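# Lift the carton with both hands and hold it

## Task

Grip the carton using both hands, raise the whole carton at least three finger-widths above the table and keep it steady in the air, touching nothing else at the end; the task fails if any motor of either hand shows moving in hand_stopped_by at the finish, or if anything is dropped or knocked off the table.

## Robot and tools

ROBOT. A humanoid upper body on a stand behind the table's -x edge, facing about +x, with two arms: left_arm (the robot's own left, on the +y side, carrying a left hand) and right_arm (on the -y side, carrying a right hand). Each hand has five fingers driven by six motors. The body may sit slightly turned or tilted relative to the table.

SCENE FRAME. Result state lines give each hand point's position in metres and orientation as quaternion wxyz, in one frame: origin on the table-top plane roughly under the pelvis, +z up, +x across the table away from the robot, so -y is the robot's right. The table top is z = 0 and its near edge is at x = 0.18 m. Shoulders sit about 0.28 m above the pelvis, 0.06 m toward +x and 0.10 m to each side; a hand point reaches at most 0.62 m from its shoulder. Printed positions can be off, more so at long reach.

HAND POINT AXES. The hand point rides with the palm, 0.05 m in front of it, where index pad and thumb tip meet in a pinch. Its +z runs along the straightened fingers (fingertips 0.06 to 0.07 m beyond it), +y points out of the palm, and +x runs across the palm: toward the little finger on the right hand, toward the thumb on the left hand. A wrist bracket on the little-finger side juts 0.03 m past the point in +y and 0.11 m across the palm; it can collide. With the thumb turned fully in front of the palm, a hand can wrap an object 0.035 to 0.08 m wide, which then sits across the palm on the wrist side of the point; turn the thumb before reaching the object.

ROW LAYOUT. Every motion command is one flat list of 28 numbers, each in [-1, 1], covering both arms even if only one moves: left_arm dx, dy, dz, rx, ry, rz, then left hand little, ring, middle, index, thumb_bend, thumb_turn, force_limit, speed; then the same 14 for the right arm and right hand. dx..rz are an offset, not a pose: the target relative to that hand point's measured pose at the start of the action, expressed in the hand point's own axes; 1.0 equals 0.6 m or 180 degrees, and rx, ry, rz form one rotation vector. Finger and thumb numbers are absolute targets: +1 open/straight, -1 curled fully into the palm; thumb_turn +1 beside the palm, -1 in front of it. A pinch is roughly index -0.22, thumb_bend -0.75, thumb_turn -0.57. force_limit maps -1..+1 to about 0..10 N at the fingertip (0..15 N for the two thumb motors) and only stops closing motors. speed maps -1..+1 to nearly still..full speed (full travel in 0.6 s); close at -0.9 or slower for a soft grip. No hand value means unchanged: to keep a hand as it is, resend its last eight numbers, or before any were sent, its hand_measured six plus hand_force_limit and hand_speed.

TOOLS.
execute_actions(actions): a list of actions; each action is up to 15 rows, one per 1/30 s step, the last row repeated to fill 15 steps. All rows of an action are offsets from the pose at that action's start (for the first action, the last reported pose). An empty list just returns state and images.
move(target, speed, blocking): target is one 28-number row; arm offsets count from the pose in the latest result. Each hand point travels a straight line, all arms finishing together in 0.5 to 10 s. speed is m/s, 0.002 to 0.5 (default 0.25), with turning capped at twice that in rad/s. Paths ignore obstacles and the other arm, can overshoot speed, and hit harder when fast or aimed far past a contact. blocking=false returns after 0.5 s; then only wait or stop are accepted until a result shows the move ended. The result adds a move: line (done, off_target, moving, held, fault) plus limits such as paced (pose clipped) or held (steps blocked), and each hand point's remaining distance.
wait(seconds): 0 to 10, arms hold their last command; a running move continues.
stop(): brakes a running move, needing some room.
zoom_image(camera, region): camera is cam_high (672x504), cam_left_wrist or cam_right_wrist (616x616); region [x0, y0, x1, y1] in pixels, at most 504 by 504.
show_instructions(): shows the reference images, including a page for the five-finger left hand.
finished_scene(scene): ends the current scene by its number; irreversible.

CONTROL LIMITS. Each step the commanded pose is clipped to 70 mm and 16 degrees from the measured pose, so big offsets may need several actions. Hand target lines show where the controller is actually heading. Position wins over orientation when both cannot be met. A pose unreachable line means a clearance check altered or blocked that arm. Joints move at most 2.4 rad/s.

RESULT LINES. hand_measured, hand_stopped_by and hand_load_n list six values in motor order. hand_stopped_by words: moving, target, force, stalled, fault. A blocked motor keeps pushing as moving for the rest of its travel time, then reads stalled. Loads near 0 mean the grip was lost. Motors only start when their target changes by 0.01 or more; to squeeze harder raise force_limit and send a more closed target. Joint torques are noisy and offset.

AVOID. Contact torque hitting a joint's limit (23.5 N m, wrists 4.7 N m) halts that arm for 10 s. Do not let the arms or hands strike or press each other hard. Motors heat while holding a load; MOTOR HOT warns from 90 °C and an arm drops at 120 °C. Do not knock anything off the table, slam, or drop the carton. Before finishing, make sure the carton is lifted clear, still, and no hand motor reads moving.

Each tool is called after ">>>" as name(argument=value, ...), one argument or row to a line, values as JSON.

## Session

>>> execute_actions(
  actions=[],
)

Scene clock: 0.00 s.
left_arm: end_effector_position=(+0.1186, +0.1548, +0.5329) hand_measured=(+1.000, +1.000, +1.000, +1.000, +1.000, +1.000) hand_load_n=(+0.0, +0.0, +0.0, +0.0, +0.0, +0.0) hand_stopped_by=(target, target, target, target, target, target) hand_force_limit=0.00 hand_speed=-0.80 end_effector_quat_wxyz=(-0.047, +0.032, -0.083, +0.995) | right_arm: end_effector_position=(+0.1737, -0.0900, +0.5178) hand_measured=(+1.000, +1.000, +1.000, +1.000, +1.000, +1.000) hand_load_n=(+0.0, +0.0, +0.0, +0.0, +0.0, +0.0) hand_stopped_by=(target, target, target, target, target, target) hand_force_limit=0.00 hand_speed=-0.80 end_effector_quat_wxyz=(+0.971, -0.167, +0.067, +0.155)
Joint positions: left_arm=[-0.018  0.41   0.358 -0.623 -0.516 -1.041 -0.165] | right_arm=[-0.199 -0.577 -0.075 -0.471  0.547 -1.013  0.246]
Joint velocities: left_arm=[-0.018 -0.003 -0.002  0.002 -0.008  0.     0.   ] | right_arm=[ 0.008 -0.006  0.009  0.    -0.012  0.     0.   ]
Joint torques (N m, as the arm reports them, + toward a larger angle): no reading
Hand target (left_arm): +0.119, +0.155, +0.533; -0.047, +0.032, -0.083, +0.995
Hand target (right_arm): +0.174, -0.090, +0.518; +0.971, -0.167, +0.067, +0.155

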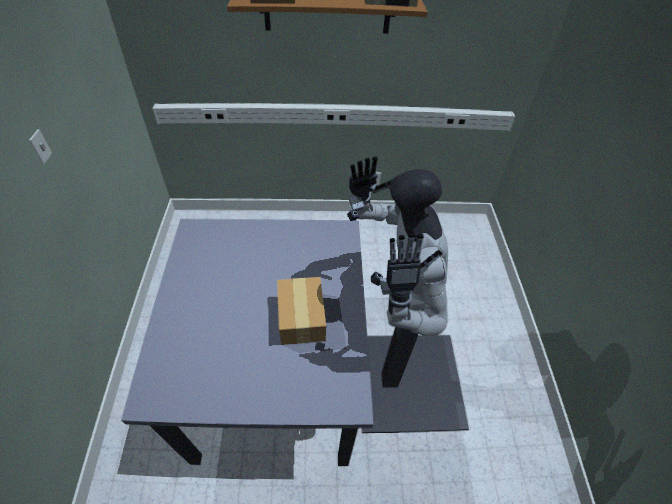

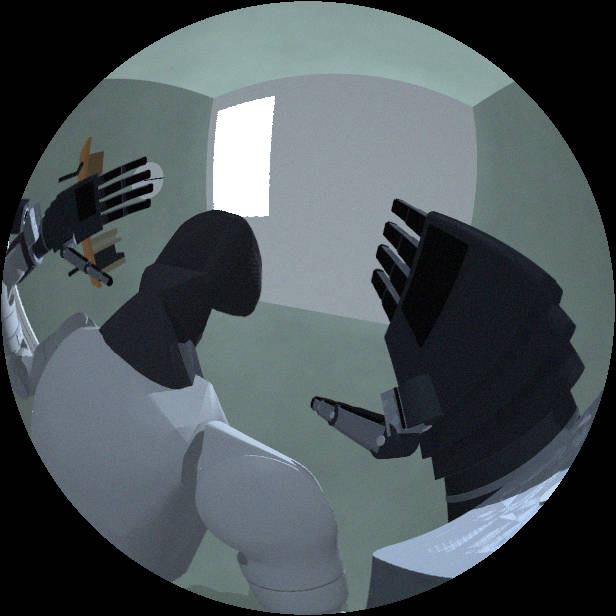

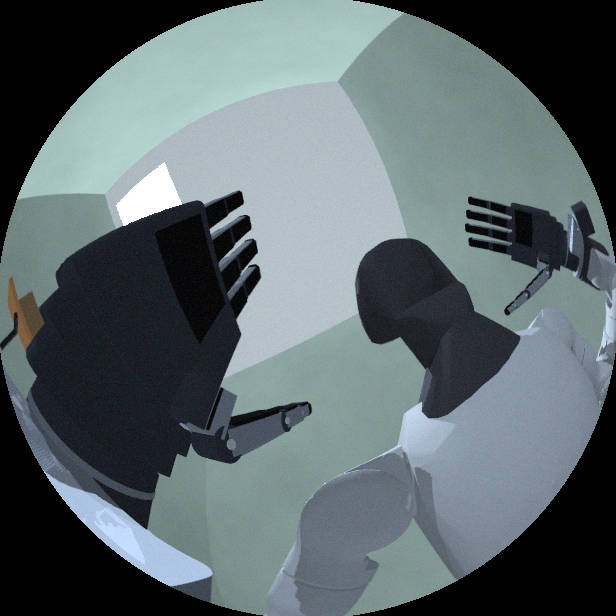

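>>> move(
  target=[-0.477,-0.046,-0.51,-0.009,-0.726,-0.076,0.5,0.5,0.5,0.5,1,1,0,0,0.392,-0.033,-0.47,0.164,0.691,0.075,0.5,0.5,0.5,0.5,1,1,0,0],
)

>>> move(
  target=[-0.1,0,0.17,0,0,0,0.5,0.5,0.5,0.5,1,1,0,0,0.1,0,0.17,0,0,0,0.5,0.5,0.5,0.5,1,1,0,0],
  speed=0.1,
)

Scene clock: 5.27 s.
left_arm: end_effector_position=(+0.3825, +0.2546, +0.2321) hand_measured=(+0.500, +0.500, +0.500, +0.500, +1.000, +1.000) hand_load_n=(+0.0, +0.0, +0.0, +0.0, +0.0, +0.0) hand_stopped_by=(target, target, target, target, target, target) hand_force_limit=0.00 hand_speed=0.00 end_effector_quat_wxyz=(+0.000, +0.919, -0.002, +0.395) | right_arm: end_effector_position=(+0.3776, -0.1400, +0.2137) hand_measured=(+0.500, +0.500, +0.500, +0.500, +1.000, +1.000) hand_load_n=(+0.0, +0.0, +0.0, +0.0, +0.0, +0.0) hand_stopped_by=(target, target, target, target, target, target) hand_force_limit=0.00 hand_speed=0.00 end_effector_quat_wxyz=(+0.385, -0.014, +0.923, -0.008)
Joint positions: left_arm=[-0.27   1.203  0.12  -0.121 -1.287  0.921  0.117] | right_arm=[-0.168 -1.098  0.004 -0.534  1.646  0.781 -0.844]
Joint velocities: left_arm=[-0.005 -0.006 -0.005 -0.003  0.008  0.005 -0.002] | right_arm=[-0.006 -0.008  0.002  0.002  0.014  0.003 -0.001]
Joint torques (N m, as the arm reports them, + toward a larger angle): left_arm=[-4.35  4.1   2.01 -0.82  0.07 -0.67 -0.17] | right_arm=[-4.17 -5.42 -1.92 -1.5   0.47 -0.74 -0.08]
Hand target (left_arm): +0.382, +0.254, +0.232; +0.002, +0.919, -0.002, +0.394
Hand target (right_arm): +0.377, -0.140, +0.213; +0.383, -0.014, +0.923, -0.008
Off the commanded pose (left_arm): 0.014 m, 1 deg.
Off the commanded pose (right_arm): 0.005 m, 2 deg.
move: off_target (left_arm, right_arm)

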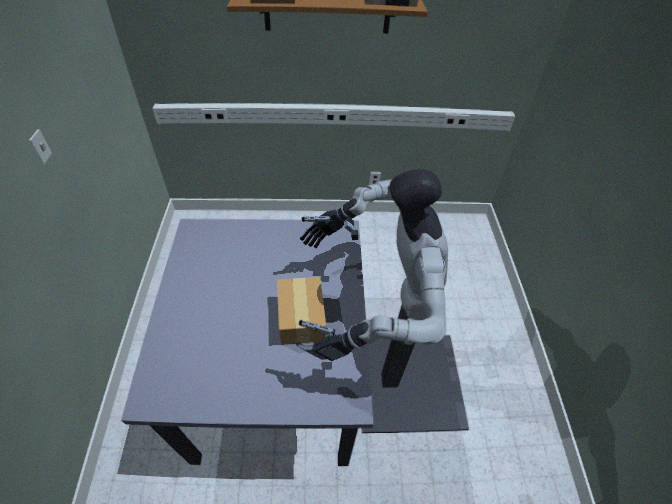

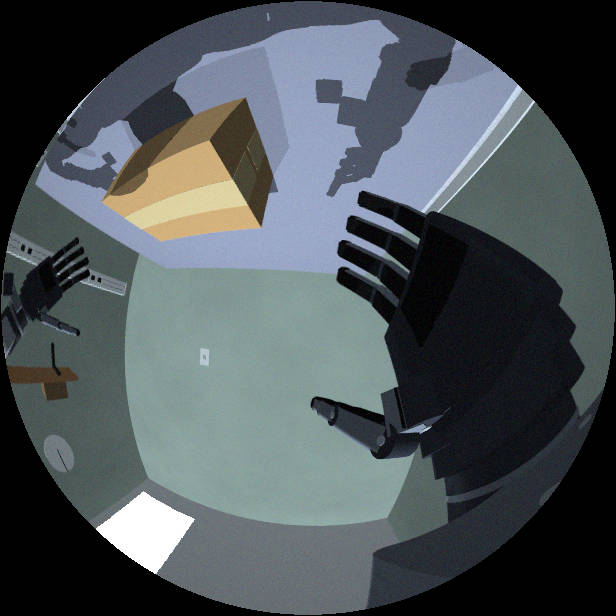

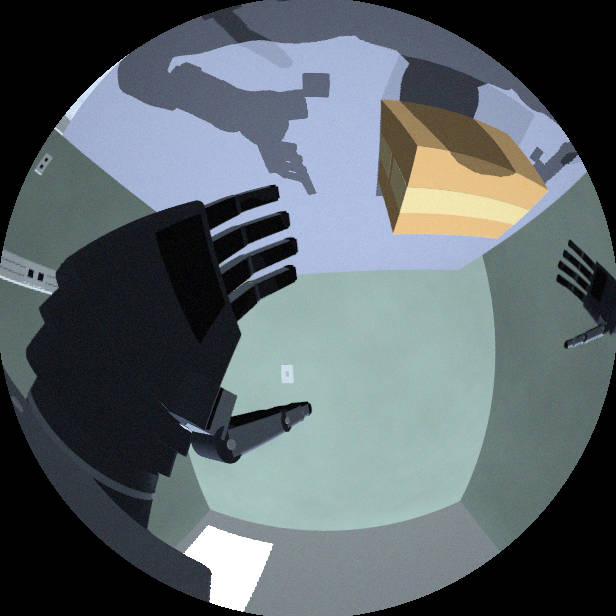

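Scene clock: 6.93 s.
left_arm: end_effector_position=(+0.4159, +0.2585, +0.1154) hand_measured=(+0.500, +0.500, +0.500, +0.500, +1.000, +1.000) hand_load_n=(+0.0, +0.0, +0.0, +0.0, +0.0, +0.0) hand_stopped_by=(target, target, target, target, target, target) hand_force_limit=0.00 hand_speed=0.00 end_effector_quat_wxyz=(+0.001, +0.920, +0.009, +0.392) | right_arm: end_effector_position=(+0.4092, -0.1369, +0.1016) hand_measured=(+0.500, +0.500, +0.500, +0.500, +1.000, +1.000) hand_load_n=(+0.0, +0.0, +0.0, +0.0, +0.0, +0.0) hand_stopped_by=(target, target, target, target, target, target) hand_force_limit=0.00 hand_speed=0.00 end_effector_quat_wxyz=(+0.383, -0.010, +0.924, -0.002)
Joint positions: left_arm=[-0.522  0.836 -0.259  0.514 -0.808  0.488 -0.15 ] | right_arm=[-0.318 -0.767  0.352  0.034  1.038  0.522 -0.426]
Joint velocities: left_arm=[-0.003  0.002 -0.014  0.003 -0.006  0.     0.   ] | right_arm=[-0.005  0.     0.002 -0.002 -0.003  0.     0.   ]
Joint torques (N m, as the arm reports them, + toward a larger angle): left_arm=[-5.52  3.82  1.42 -1.65  0.29 -0.88 -0.16] | right_arm=[-5.02 -4.78 -1.46 -2.28 -0.01 -1.13  0.21]
Hand target (left_arm): +0.416, +0.259, +0.115; -0.000, +0.920, +0.007, +0.392
Hand target (right_arm): +0.410, -0.137, +0.102; +0.385, -0.012, +0.923, -0.003
Off the commanded pose (left_arm): 0.005 m, 1 deg.
Off the commanded pose (right_arm): 0.006 m, 1 deg.
move: off_target (left_arm, right_arm)

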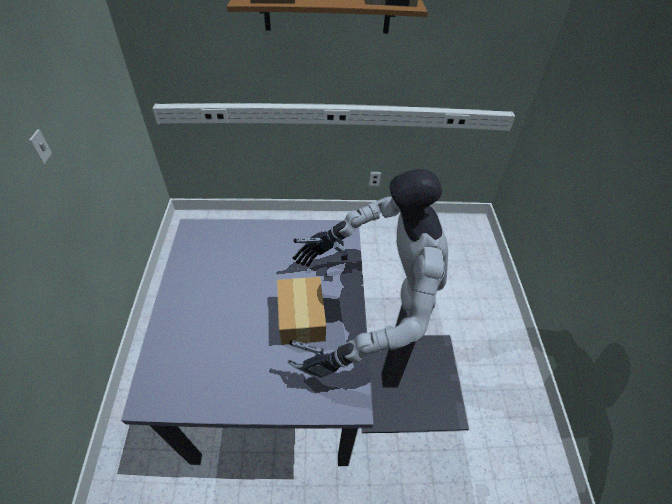

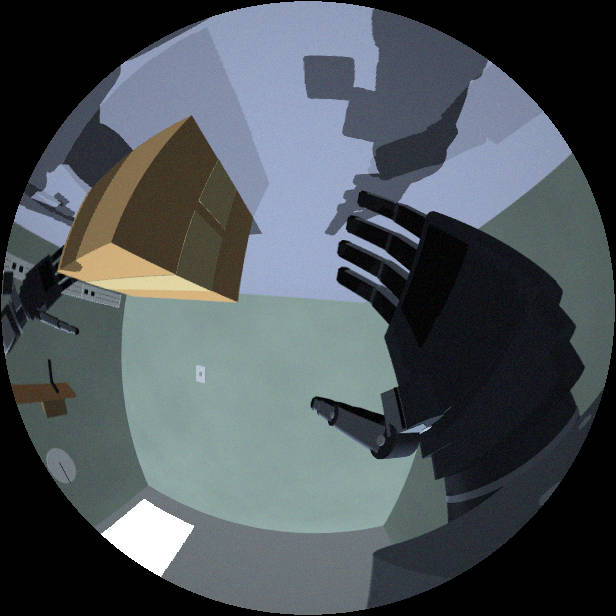

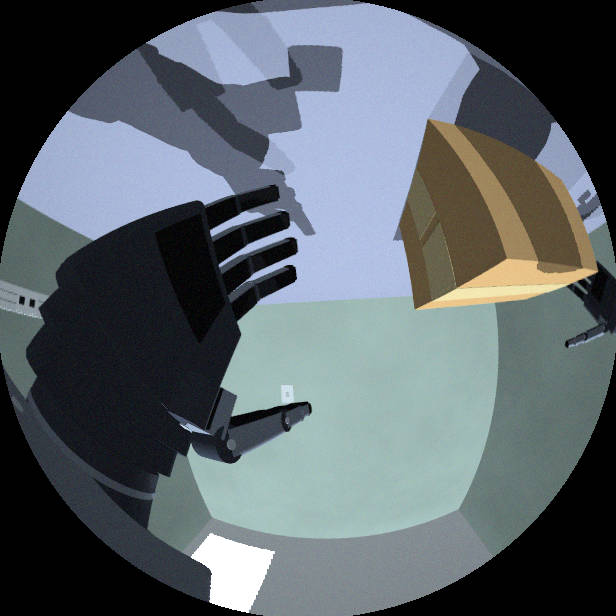

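>>> move(
  target=[-0.005,0.25,0.02,0,0,0,0.5,0.5,0.5,0.5,1,1,0,0,-0.02,0.17,0.02,0,0,0,0.5,0.5,0.5,0.5,1,1,0,0],
  speed=0.05,
)

Scene clock: 11.20 s.
left_arm: end_effector_position=(+0.4208, +0.1279, +0.0963) hand_measured=(+0.500, +0.500, +0.500, +0.500, +1.000, +1.000) hand_load_n=(+0.0, +0.0, +2.5, +0.0, +0.0, +0.0) hand_stopped_by=(target, target, target, target, target, target) hand_force_limit=0.00 hand_speed=0.00 end_effector_quat_wxyz=(-0.029, +0.922, +0.009, +0.386) | right_arm: end_effector_position=(+0.4296, -0.0443, +0.1054) hand_measured=(+0.500, +0.500, +0.500, +0.500, +1.000, +1.000) hand_load_n=(+0.0, +0.0, +0.5, +0.0, +0.0, +0.0) hand_stopped_by=(target, target, target, target, target, target) hand_force_limit=0.00 hand_speed=0.00 end_effector_quat_wxyz=(+0.390, -0.005, +0.921, -0.012)
Joint positions: left_arm=[-0.511  0.486 -0.36   0.157 -0.803  0.668  0.451] | right_arm=[-0.535 -0.471  0.506  0.086  1.015  0.566 -0.757]
Joint velocities: left_arm=[ 0.    -0.005 -0.008 -0.005 -0.005  0.     0.006] | right_arm=[ 0.008 -0.009 -0.009 -0.012  0.     0.     0.   ]
Joint torques (N m, as the arm reports them, + toward a larger angle): left_arm=[-5.87  0.32  0.29 -3.7  -0.29 -0.51 -0.65] | right_arm=[-6.58 -1.53 -0.67 -2.85  0.13 -0.9   0.43]
Hand target (left_arm): +0.417, +0.109, +0.096; -0.003, +0.924, -0.000, +0.381
Hand target (right_arm): +0.429, -0.037, +0.107; +0.390, -0.009, +0.921, -0.003
Off the commanded pose (left_arm): 0.022 m, 3 deg.
Off the commanded pose (right_arm): 0.012 m, 1 deg.
move: off_target (left_arm, right_arm)

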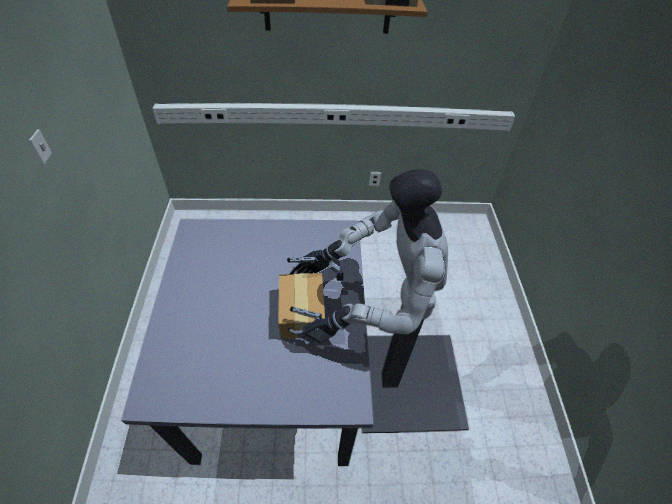

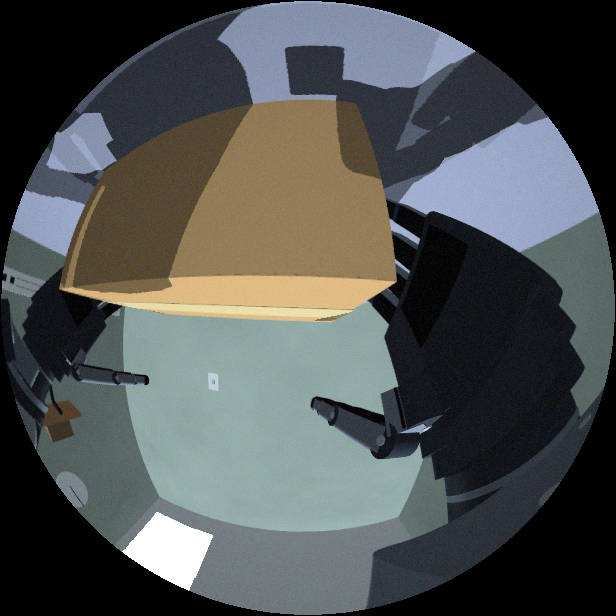

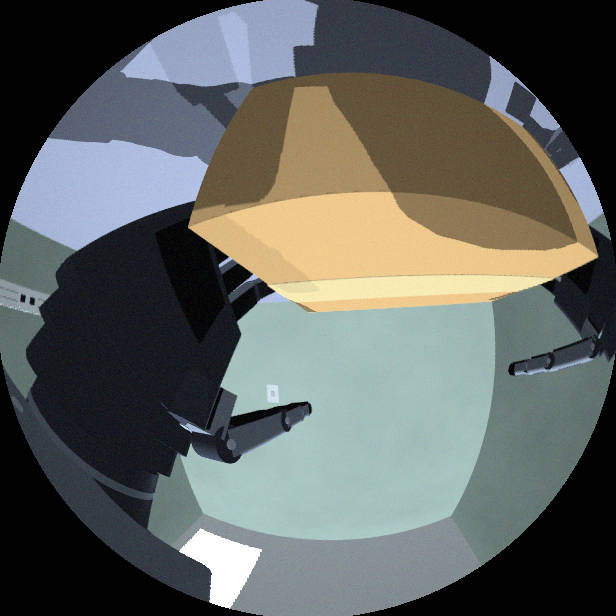

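Bring all fingers into contact, then lift.

>>> execute_actions(
  actions=[
    [[0,0.06,0,-0.04,0,0,0,0,0,0,1,1,-0.4,-0.8,0.01,0.06,0,-0.04,0,0,0,0,0,0,1,1,-0.4,-0.8]],
    [[0,0.06,0,-0.04,0,0,0,0,0,0,1,1,-0.4,-0.8,0,0.06,0,-0.04,0,0,0,0,0,0,1,1,-0.4,-0.8]],
    [[0.035,0.07,-0.05,-0.045,0,0,0,0,0,0,1,1,-0.4,-0.8,-0.035,0.07,-0.05,-0.045,0,0,0,0,0,0,1,1,-0.4,-0.8]],
    [[0.035,0.07,-0.05,-0.045,0,0,0,0,0,0,1,1,-0.4,-0.8,-0.035,0.07,-0.05,-0.045,0,0,0,0,0,0,1,1,-0.4,-0.8]],
  ],
)

Scene clock: 13.30 s.
left_arm: end_effector_position=(+0.4262, +0.1350, +0.1391) hand_measured=(+0.258, +0.424, +0.500, +0.470, +1.000, +1.000) hand_load_n=(+0.0, +0.0, +2.5, +8.5, +0.0, +0.0) hand_stopped_by=(force, force, force, force, target, target) hand_force_limit=-0.40 hand_speed=-0.80 end_effector_quat_wxyz=(-0.023, +0.925, -0.029, +0.379) | right_arm: end_effector_position=(+0.4491, -0.0440, +0.1567) hand_measured=(+0.302, +0.412, +0.424, +0.346, +1.000, +1.000) hand_load_n=(+1.5, +0.0, +4.0, +4.0, +0.0, +0.0) hand_stopped_by=(force, force, force, force, target, target) hand_force_limit=-0.40 hand_speed=-0.80 end_effector_quat_wxyz=(+0.415, -0.032, +0.909, +0.015)
Joint positions: left_arm=[-0.585  0.59  -0.26   0.005 -0.892  0.928  0.435] | right_arm=[-0.618 -0.567  0.419 -0.017  1.104  0.705 -0.718]
Joint velocities: left_arm=[ 0.    -0.008  0.003 -0.006  0.006  0.037  0.003] | right_arm=[-0.014  0.006 -0.071 -0.04   0.005  0.     0.   ]
Joint torques (N m, as the arm reports them, + toward a larger angle): left_arm=[-8.6  -0.88  0.49 -7.47 -2.23 -1.58 -1.68] | right_arm=[-10.7    1.65  -0.52  -6.2    2.04  -1.82   3.36]
Hand target (left_arm): +0.417, +0.091, +0.144; +0.042, +0.924, -0.052, +0.375
Hand target (right_arm): +0.438, -0.005, +0.169; +0.414, -0.056, +0.905, +0.075
Off the commanded pose (left_arm): 0.044 m, 8 deg.
Off the commanded pose (right_arm): 0.045 m, 8 deg.

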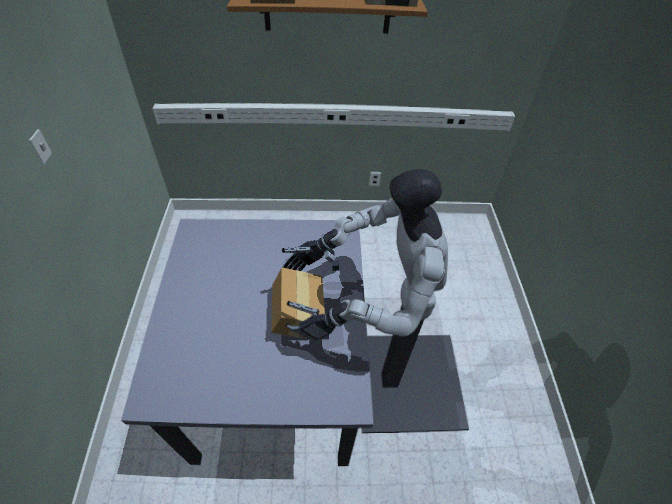

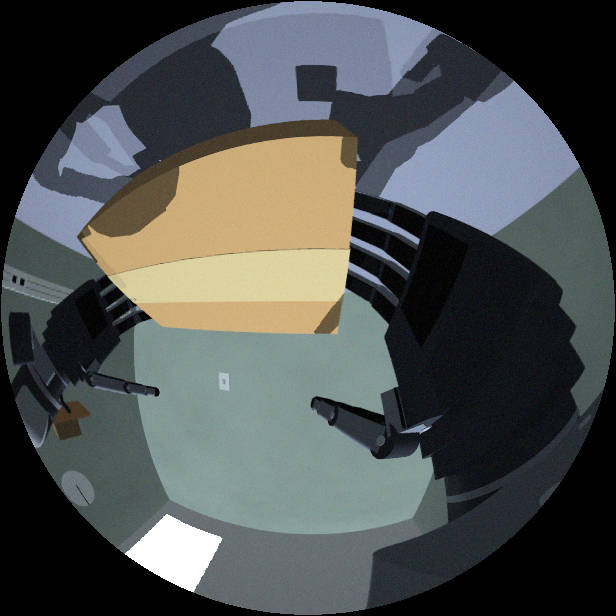

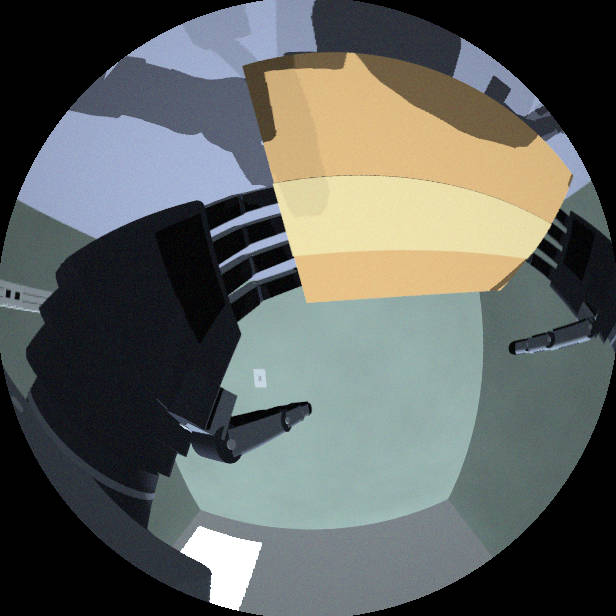

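>>> execute_actions(
  actions=[
    [[0.01,0.07,-0.01,-0.035,0,0,-0.1,-0.1,-0.1,0,1,1,-0.2,-0.8,0,0.07,-0.025,-0.035,0,0,-0.1,-0.1,-0.1,0,1,1,-0.2,-0.8]],
    [[0.04,0.075,-0.05,-0.04,0,0,-0.1,-0.1,-0.1,0,1,1,-0.2,-0.8,-0.03,0.075,-0.06,-0.035,0,0,-0.1,-0.1,-0.1,0,1,1,-0.2,-0.8]],
    [[0.04,0.075,-0.05,-0.04,0,0,-0.1,-0.1,-0.1,0,1,1,-0.2,-0.8,-0.03,0.075,-0.06,-0.035,0,0,-0.1,-0.1,-0.1,0,1,1,-0.2,-0.8]],
    [[0.04,0.075,-0.05,-0.04,0,0,-0.1,-0.1,-0.1,0,1,1,-0.2,-0.8,-0.03,0.075,-0.06,-0.035,0,0,-0.1,-0.1,-0.1,0,1,1,-0.2,-0.8]],
    [[0.04,0.075,-0.05,-0.04,0,0,-0.1,-0.1,-0.1,0,1,1,-0.2,-0.8,-0.03,0.075,-0.06,-0.035,0,0,-0.1,-0.1,-0.1,0,1,1,-0.2,-0.8]],
  ],
)

>>> wait(
  seconds=1.5,
)

Scene clock: 16.37 s.
left_arm: end_effector_position=(+0.4403, +0.1265, +0.2442) hand_measured=(+0.094, +0.338, +0.470, +0.468, +1.000, +1.000) hand_load_n=(+14.0, +0.0, +0.0, +0.0, +0.0, +0.0) hand_stopped_by=(force, force, force, force, target, target) hand_force_limit=-0.20 hand_speed=-0.80 end_effector_quat_wxyz=(-0.083, +0.925, -0.008, +0.370) | right_arm: end_effector_position=(+0.4397, -0.0510, +0.2659) hand_measured=(+0.206, +0.326, +0.416, +0.346, +1.000, +1.000) hand_load_n=(+10.5, +4.0, +0.0, +0.0, +0.0, +0.0) hand_stopped_by=(force, force, force, force, target, target) hand_force_limit=-0.20 hand_speed=-0.80 end_effector_quat_wxyz=(+0.448, +0.003, +0.889, -0.094)
Joint positions: left_arm=[-0.936  0.336  0.183 -0.075 -1.482  1.638  1.365] | right_arm=[-0.814 -0.496  0.247 -0.364  1.634  1.045 -1.629]
Joint velocities: left_arm=[-0.15   0.014 -0.021  0.265 -0.673 -0.011  0.809] | right_arm=[ 0.005 -0.124  0.156 -0.005  0.123 -0.134  0.   ]
Joint torques (N m, as the arm reports them, + toward a larger angle): left_arm=[-12.8   -2.33  -0.03  -5.45  -4.95  -1.94  -2.25] | right_arm=[-11.15   3.66   0.56  -5.27   4.    -1.28  -0.06]
Hand target (left_arm): +0.429, +0.073, +0.247; -0.003, +0.930, -0.054, +0.363
Hand target (right_arm): +0.426, -0.008, +0.281; +0.452, -0.026, +0.891, -0.026
Off the commanded pose (left_arm): 0.055 m, 10 deg.
Off the commanded pose (right_arm): 0.050 m, 7 deg.
joint sent to its limit (left arm) — the command would take joint 6 (wrist pitch) past its upper limit, so that joint was sent only as far as its limit.
joint sent to its limit (right arm) — the command would take joint 7 (wrist yaw) past its lower limit, so that joint was sent only as far as its limit.

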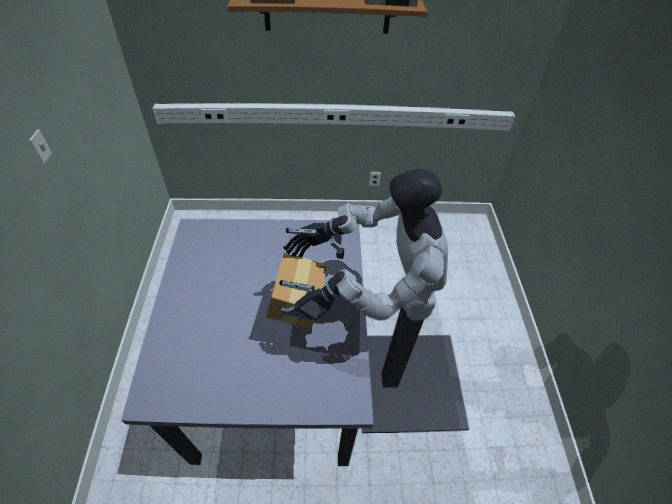

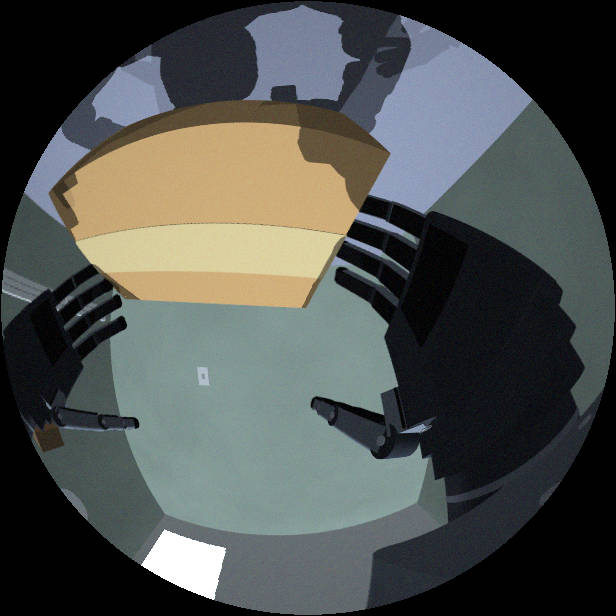

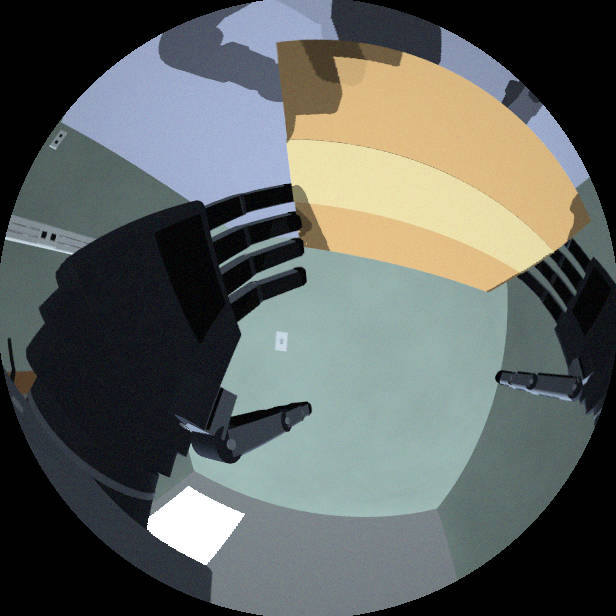

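Scene clock: 17.87 s.
left_arm: end_effector_position=(+0.4335, +0.1276, +0.2275) hand_measured=(+0.094, +0.338, +0.470, +0.468, +1.000, +1.000) hand_load_n=(+13.0, +0.0, +0.0, +0.0, +0.0, +0.0) hand_stopped_by=(force, force, force, force, target, target) hand_force_limit=-0.20 hand_speed=-0.80 end_effector_quat_wxyz=(-0.086, +0.935, -0.009, +0.344) | right_arm: end_effector_position=(+0.4441, -0.0439, +0.2883) hand_measured=(+0.206, +0.326, +0.416, +0.346, +1.000, +1.000) hand_load_n=(+12.5, +0.0, +0.0, +0.0, +0.0, +0.0) hand_stopped_by=(force, force, force, force, target, target) hand_force_limit=-0.20 hand_speed=-0.80 end_effector_quat_wxyz=(+0.471, +0.011, +0.879, -0.074)
Joint positions: left_arm=[-0.917  0.331  0.172 -0.038 -1.527  1.641  1.419] | right_arm=[-0.854 -0.5    0.243 -0.383  1.647  1.016 -1.629]
Joint velocities: left_arm=[ 0.02  -0.023 -0.018  0.011  0.003  0.    -0.002] | right_arm=[-0.028 -0.006 -0.046 -0.011  0.005 -0.003  0.   ]
Joint torques (N m, as the arm reports them, + toward a larger angle): left_arm=[-13.41  -1.84   0.07  -5.94  -4.37  -1.09  -2.14] | right_arm=[-9.66  3.57  0.52 -4.74  3.57 -1.18  0.46]
Hand target (left_arm): +0.429, +0.073, +0.247; -0.003, +0.930, -0.054, +0.363
Hand target (right_arm): +0.426, -0.008, +0.281; +0.452, -0.026, +0.891, -0.026
Off the commanded pose (left_arm): 0.057 m, 10 deg.
Off the commanded pose (right_arm): 0.045 m, 7 deg.
wait: 1.50 s; no rest

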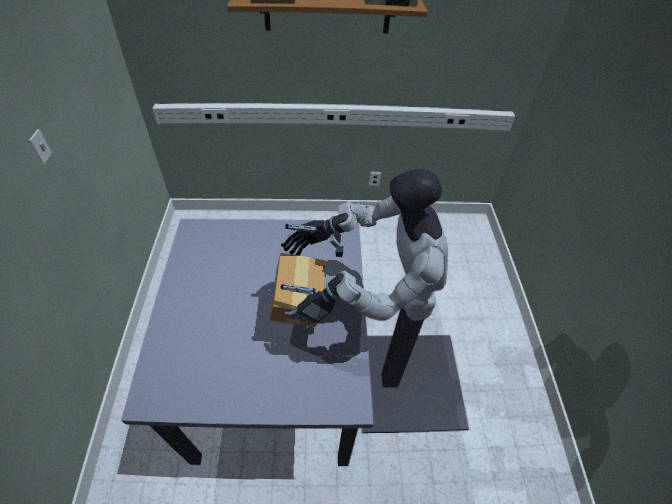

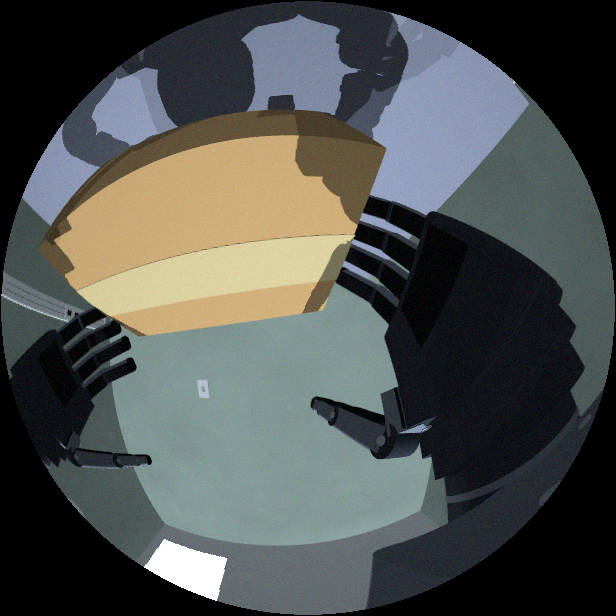

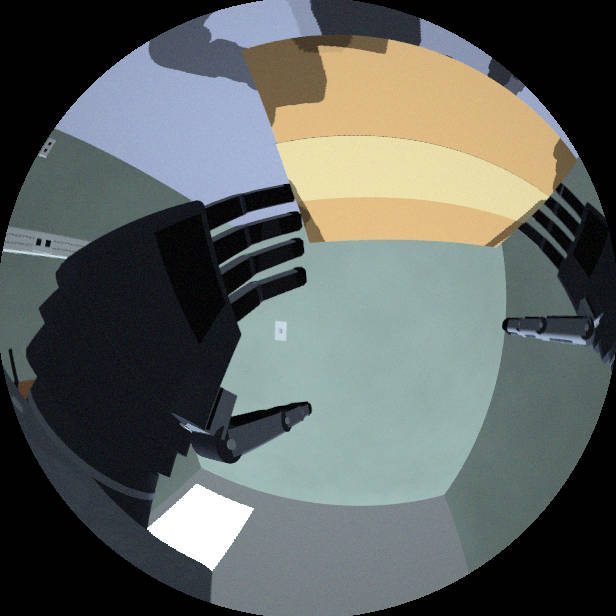

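>>> execute_actions(
  actions=[
    [[-0.04,0.05,0.03,-0.03,0.03,0,-0.1,-0.1,-0.1,0,1,1,-0.2,-0.8,0.07,0.05,0.04,-0.03,-0.01,0,-0.1,-0.1,-0.1,0,1,1,-0.2,-0.8]],
    [[-0.04,0.05,0.03,-0.03,0.03,0,-0.1,-0.1,-0.1,0,1,1,-0.2,-0.8,0.07,0.05,0.04,-0.03,-0.01,0,-0.1,-0.1,-0.1,0,1,1,-0.2,-0.8]],
    [[-0.04,0.03,0.03,-0.02,0.03,0,-0.1,-0.1,-0.1,0,1,1,-0.2,-0.8,0.06,0.03,0.04,-0.02,-0.01,0,-0.1,-0.1,-0.1,0,1,1,-0.2,-0.8]],
  ],
)

Scene clock: 19.47 s.
left_arm: end_effector_position=(+0.4497, +0.0616, +0.1822) hand_measured=(+0.092, +0.338, +0.470, +0.468, +1.000, +1.000) hand_load_n=(-4.5, +0.0, +0.0, +0.0, +0.0, +0.0) hand_stopped_by=(force, force, force, force, target, target) hand_force_limit=-0.20 hand_speed=-0.80 end_effector_quat_wxyz=(+0.037, +0.854, -0.033, +0.518) | right_arm: end_effector_position=(+0.4484, +0.0380, +0.1847) hand_measured=(+0.204, +0.326, +0.416, +0.346, +1.000, +1.000) hand_load_n=(-4.5, +0.0, +0.0, +0.0, +0.0, +0.0) hand_stopped_by=(force, force, force, force, target, target) hand_force_limit=-0.20 hand_speed=-0.80 end_effector_quat_wxyz=(+0.540, -0.035, +0.838, +0.064)
Joint positions: left_arm=[-0.566  0.411 -0.399  0.033 -0.698  0.526  0.401] | right_arm=[-0.607 -0.319  0.627  0.102  0.77   0.287 -0.683]
Joint velocities: left_arm=[ 0.009  0.005 -0.025  0.028 -0.005 -0.069  0.   ] | right_arm=[-0.04  -0.009  0.034  0.049  0.    -0.043  0.001]
Joint torques (N m, as the arm reports them, + toward a larger angle): left_arm=[-3.19  0.98 -0.24 -0.02  0.12  0.52 -0.28] | right_arm=[-3.64 -0.82  0.6  -0.62  0.59  0.67  0.37]
Hand target (left_arm): +0.436, +0.061, +0.150; +0.033, +0.876, -0.041, +0.478
Hand target (right_arm): +0.434, +0.037, +0.151; +0.502, -0.050, +0.862, +0.052
Off the commanded pose (left_arm): 0.035 m, 5 deg.
Off the commanded pose (right_arm): 0.037 m, 6 deg.

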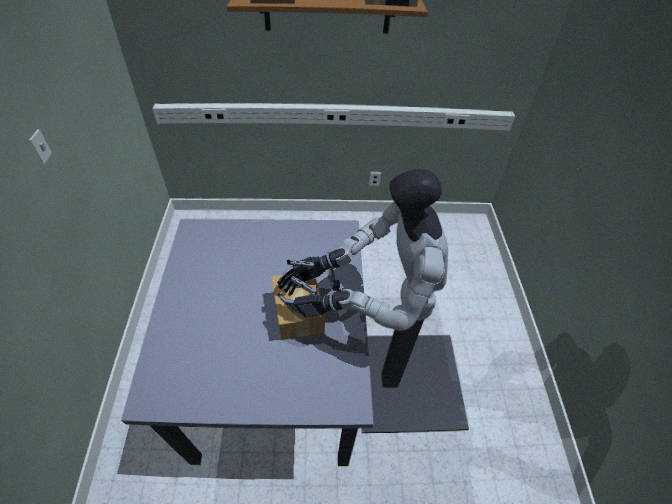

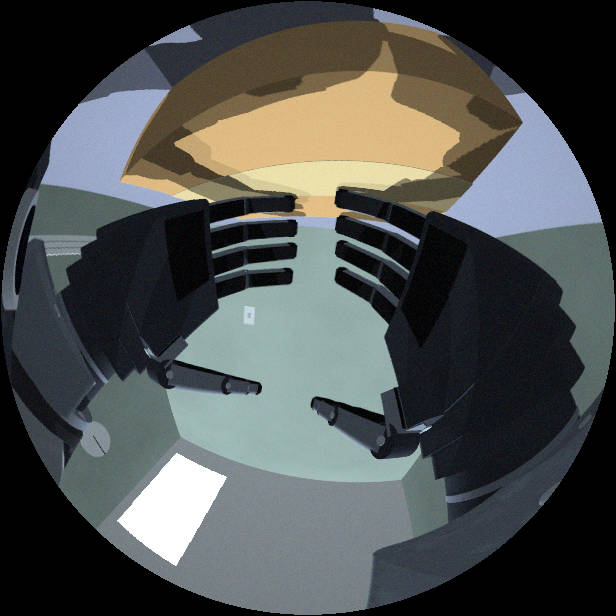

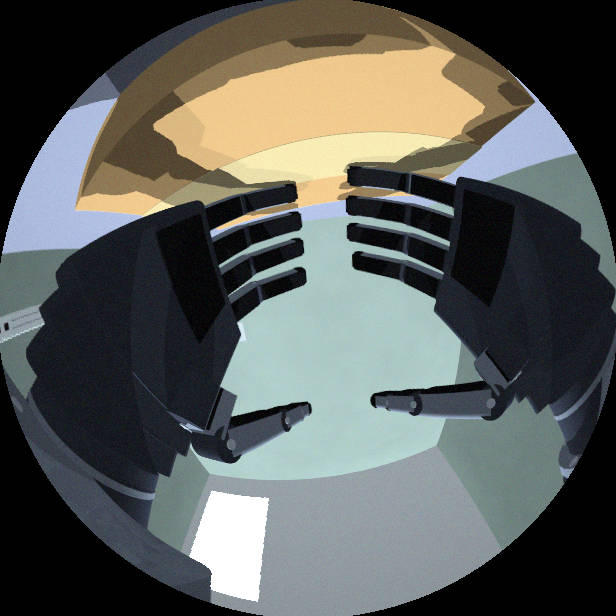

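>>> move(
  target=[0.02,-0.24,0,0.03,0,0,0.8,0.8,0.8,0.8,1,1,0,0,-0.02,-0.24,0,0.04,0,0,0.8,0.8,0.8,0.8,1,1,0,0],
  speed=0.15,
)

>>> move(
  target=[-0.15,0,0.05,0,0,0,0.8,0.8,0.8,0.8,1,1,0,0,0.15,0,0.05,0,0,0,0.8,0.8,0.8,0.8,1,1,0,0],
  speed=0.1,
)

>>> move(
  target=[0,0.22,0,0,0,0,0.8,0.8,0.8,0.8,1,1,0,0,0,0.2,0,0,0,0,0.8,0.8,0.8,0.8,1,1,0,0],
  speed=0.05,
)

Scene clock: 20.90 s.
left_arm: end_effector_position=(+0.4707, +0.2058, +0.1961) hand_measured=(+0.800, +0.800, +0.800, +0.800, +1.000, +1.000) hand_load_n=(+0.0, +0.0, +0.0, +0.0, +0.0, +0.0) hand_stopped_by=(target, target, target, target, target, target) hand_force_limit=0.00 hand_speed=0.00 end_effector_quat_wxyz=(+0.001, +0.851, +0.000, +0.525) | right_arm: end_effector_position=(+0.4696, -0.1033, +0.1778) hand_measured=(+0.800, +0.800, +0.800, +0.800, +1.000, +1.000) hand_load_n=(+0.0, +0.0, +0.0, +0.0, +0.0, +0.0) hand_stopped_by=(target, target, target, target, target, target) hand_force_limit=0.00 hand_speed=0.00 end_effector_quat_wxyz=(+0.535, -0.007, +0.845, +0.008)
Joint positions: left_arm=[-0.579  0.706 -0.188  0.303 -0.749  0.422  0.034] | right_arm=[-0.471 -0.671  0.417  0.098  0.892  0.261 -0.45 ]
Joint velocities: left_arm=[-0.011 -0.011 -0.002 -0.014  0.    -0.001 -0.003] | right_arm=[-0.002 -0.005  0.    -0.002  0.003  0.     0.004]
Joint torques (N m, as the arm reports them, + toward a larger angle): left_arm=[-6.32  2.93  1.5  -2.54  0.21 -1.1  -0.15] | right_arm=[-5.95 -4.07 -1.72 -2.65  0.29 -1.33  0.19]
Hand target (left_arm): +0.471, +0.205, +0.196; +0.003, +0.850, -0.000, +0.526
Hand target (right_arm): +0.469, -0.103, +0.178; +0.535, -0.005, +0.845, +0.011
Off the commanded pose (left_arm): 0.008 m, 1 deg.
Off the commanded pose (right_arm): 0.008 m, 1 deg.
move: off_target (left_arm, right_arm)

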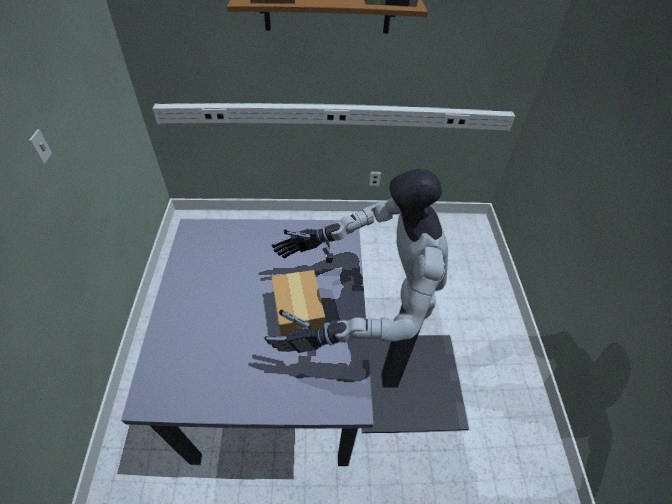

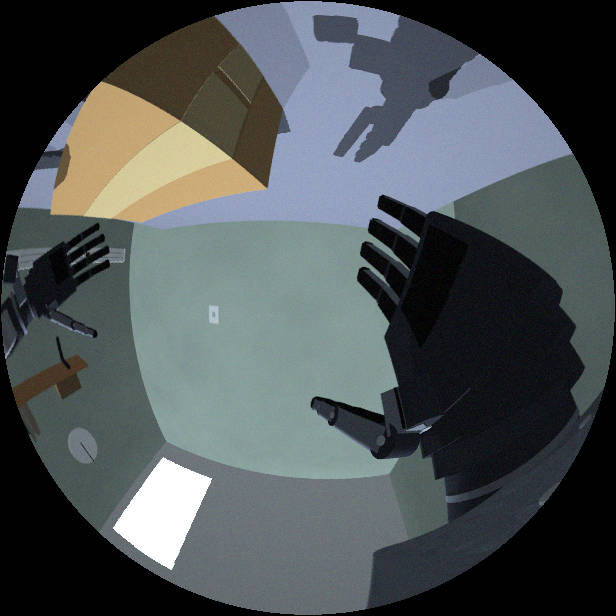

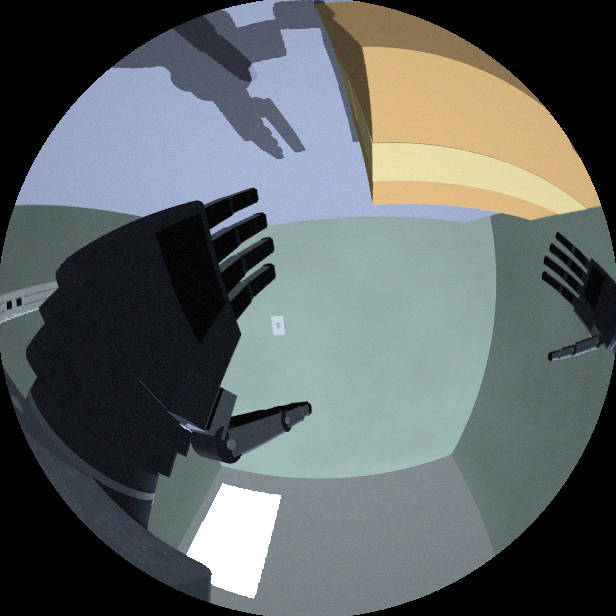

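Scene clock: 22.37 s.
left_arm: end_effector_position=(+0.4572, +0.2106, +0.0989) hand_measured=(+0.800, +0.800, +0.800, +0.800, +1.000, +1.000) hand_load_n=(+0.0, +0.0, +0.0, +0.0, +0.0, +0.0) hand_stopped_by=(target, target, target, target, target, target) hand_force_limit=0.00 hand_speed=0.00 end_effector_quat_wxyz=(-0.004, +0.852, +0.008, +0.523) | right_arm: end_effector_position=(+0.4605, -0.0995, +0.0832) hand_measured=(+0.800, +0.800, +0.800, +0.800, +1.000, +1.000) hand_load_n=(+0.0, +0.0, +0.0, +0.0, +0.0, +0.0) hand_stopped_by=(target, target, target, target, target, target) hand_force_limit=0.00 hand_speed=0.00 end_effector_quat_wxyz=(+0.533, -0.005, +0.846, +0.013)
Joint positions: left_arm=[-0.741  0.428 -0.249  1.242 -0.56  -0.257 -0.241] | right_arm=[-0.569 -0.35   0.476  0.921  0.695 -0.266 -0.131]
Joint velocities: left_arm=[-0.057 -0.032 -0.009  0.143  0.005 -0.08  -0.05 ] | right_arm=[-0.002  0.     0.009  0.021 -0.008 -0.004  0.002]
Joint torques (N m, as the arm reports them, + toward a larger angle): left_arm=[-6.95  2.57  0.68 -2.03 -0.03 -1.06 -0.16] | right_arm=[-6.47 -3.09 -0.45 -2.32  0.22 -1.47  0.23]
Hand target (left_arm): +0.457, +0.209, +0.099; -0.002, +0.852, +0.007, +0.524
Hand target (right_arm): +0.461, -0.098, +0.084; +0.534, -0.005, +0.845, +0.015
Off the commanded pose (left_arm): 0.006 m, 1 deg.
Off the commanded pose (right_arm): 0.004 m, 1 deg.
move: off_target (left_arm, right_arm)

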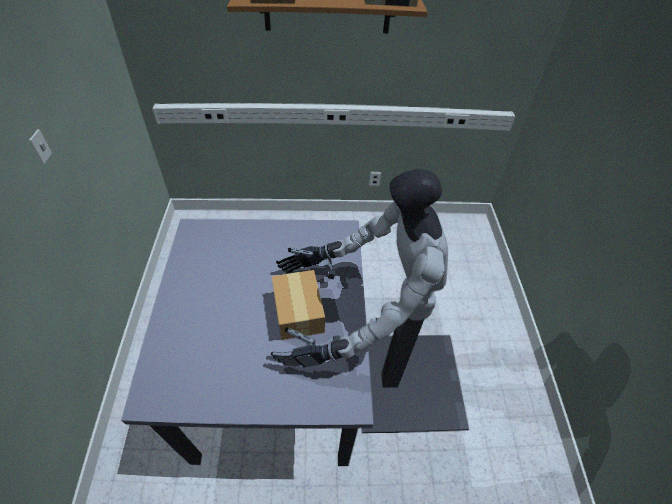

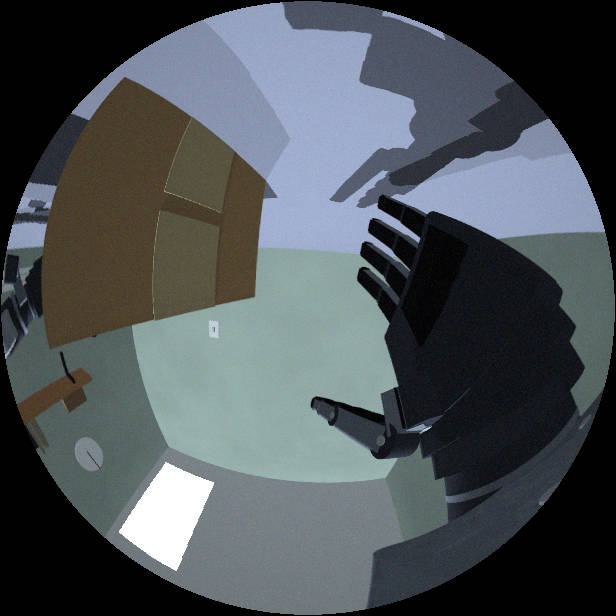

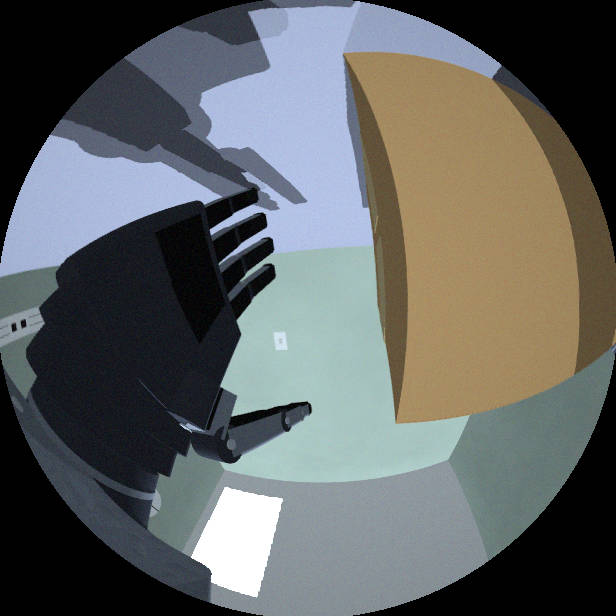

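Scene clock: 25.27 s.
left_arm: end_effector_position=(+0.4600, +0.1250, +0.0900) hand_measured=(+0.800, +0.800, +0.800, +0.800, +1.000, +1.000) hand_load_n=(+0.0, +0.0, +5.0, +3.5, +0.0, +0.0) hand_stopped_by=(target, target, target, target, target, target) hand_force_limit=0.00 hand_speed=0.00 end_effector_quat_wxyz=(-0.060, +0.854, +0.027, +0.516) | right_arm: end_effector_position=(+0.4658, -0.0219, +0.0831) hand_measured=(+0.800, +0.800, +0.800, +0.800, +1.000, +1.000) hand_load_n=(+0.0, +0.0, +0.0, +0.0, +0.0, +0.0) hand_stopped_by=(target, target, target, target, target, target) hand_force_limit=0.00 hand_speed=0.00 end_effector_quat_wxyz=(+0.536, +0.017, +0.844, -0.031)
Joint positions: left_arm=[-0.608  0.267 -0.434  0.754 -0.526 -0.027  0.328] | right_arm=[-0.694 -0.086  0.59   1.041  0.623 -0.297 -0.479]
Joint velocities: left_arm=[-0.008 -0.002 -0.018 -0.008 -0.026  0.     0.015] | right_arm=[-0.009  0.003  0.012  0.012 -0.002 -0.012  0.   ]
Joint torques (N m, as the arm reports them, + toward a larger angle): left_arm=[-5.99 -1.96 -1.37 -5.06  0.46 -0.72 -1.53] | right_arm=[-8.34  4.62  1.59 -3.68 -0.36 -0.66  1.72]
Hand target (left_arm): +0.453, +0.081, +0.091; -0.009, +0.857, +0.000, +0.516
Hand target (right_arm): +0.460, +0.018, +0.092; +0.538, -0.004, +0.843, +0.012
Off the commanded pose (left_arm): 0.047 m, 7 deg.
Off the commanded pose (right_arm): 0.043 m, 6 deg.
move: off_target (left_arm, right_arm)

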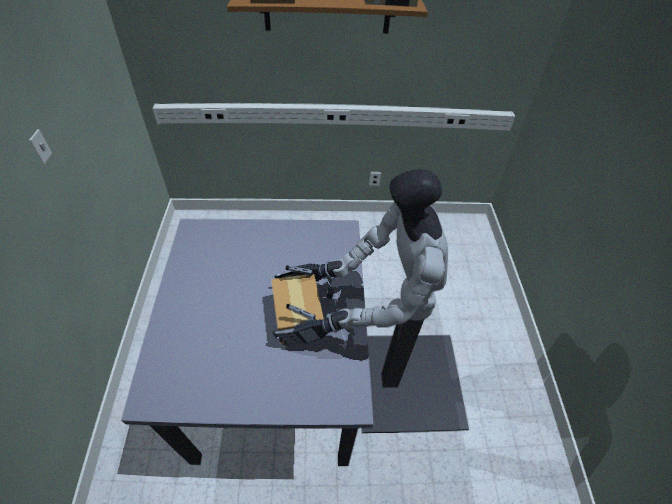

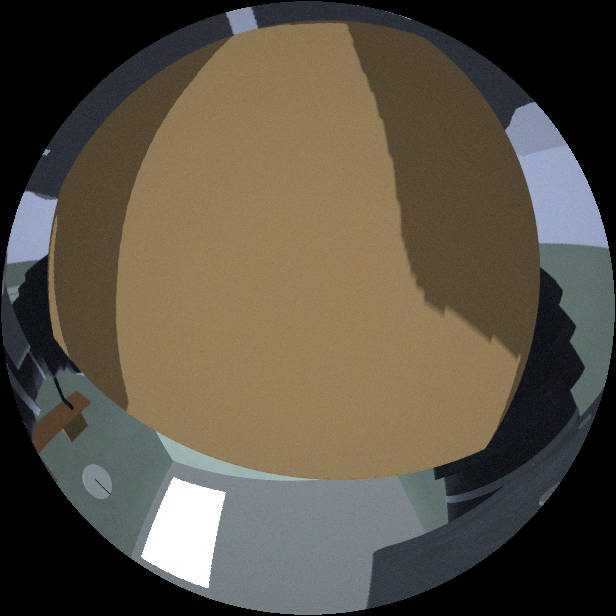

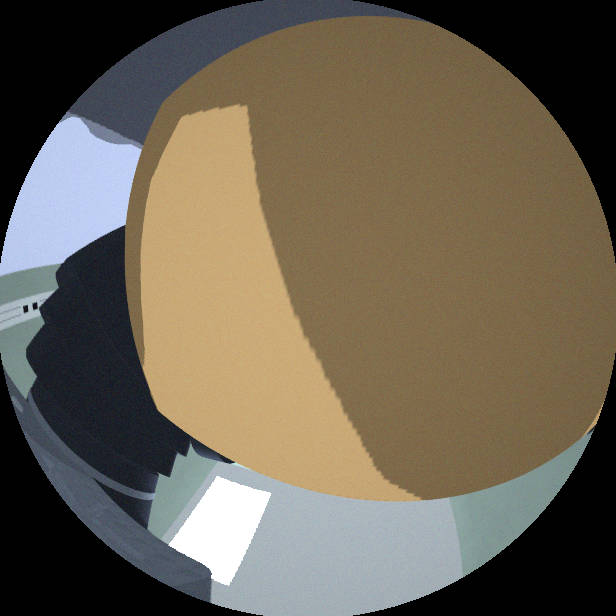

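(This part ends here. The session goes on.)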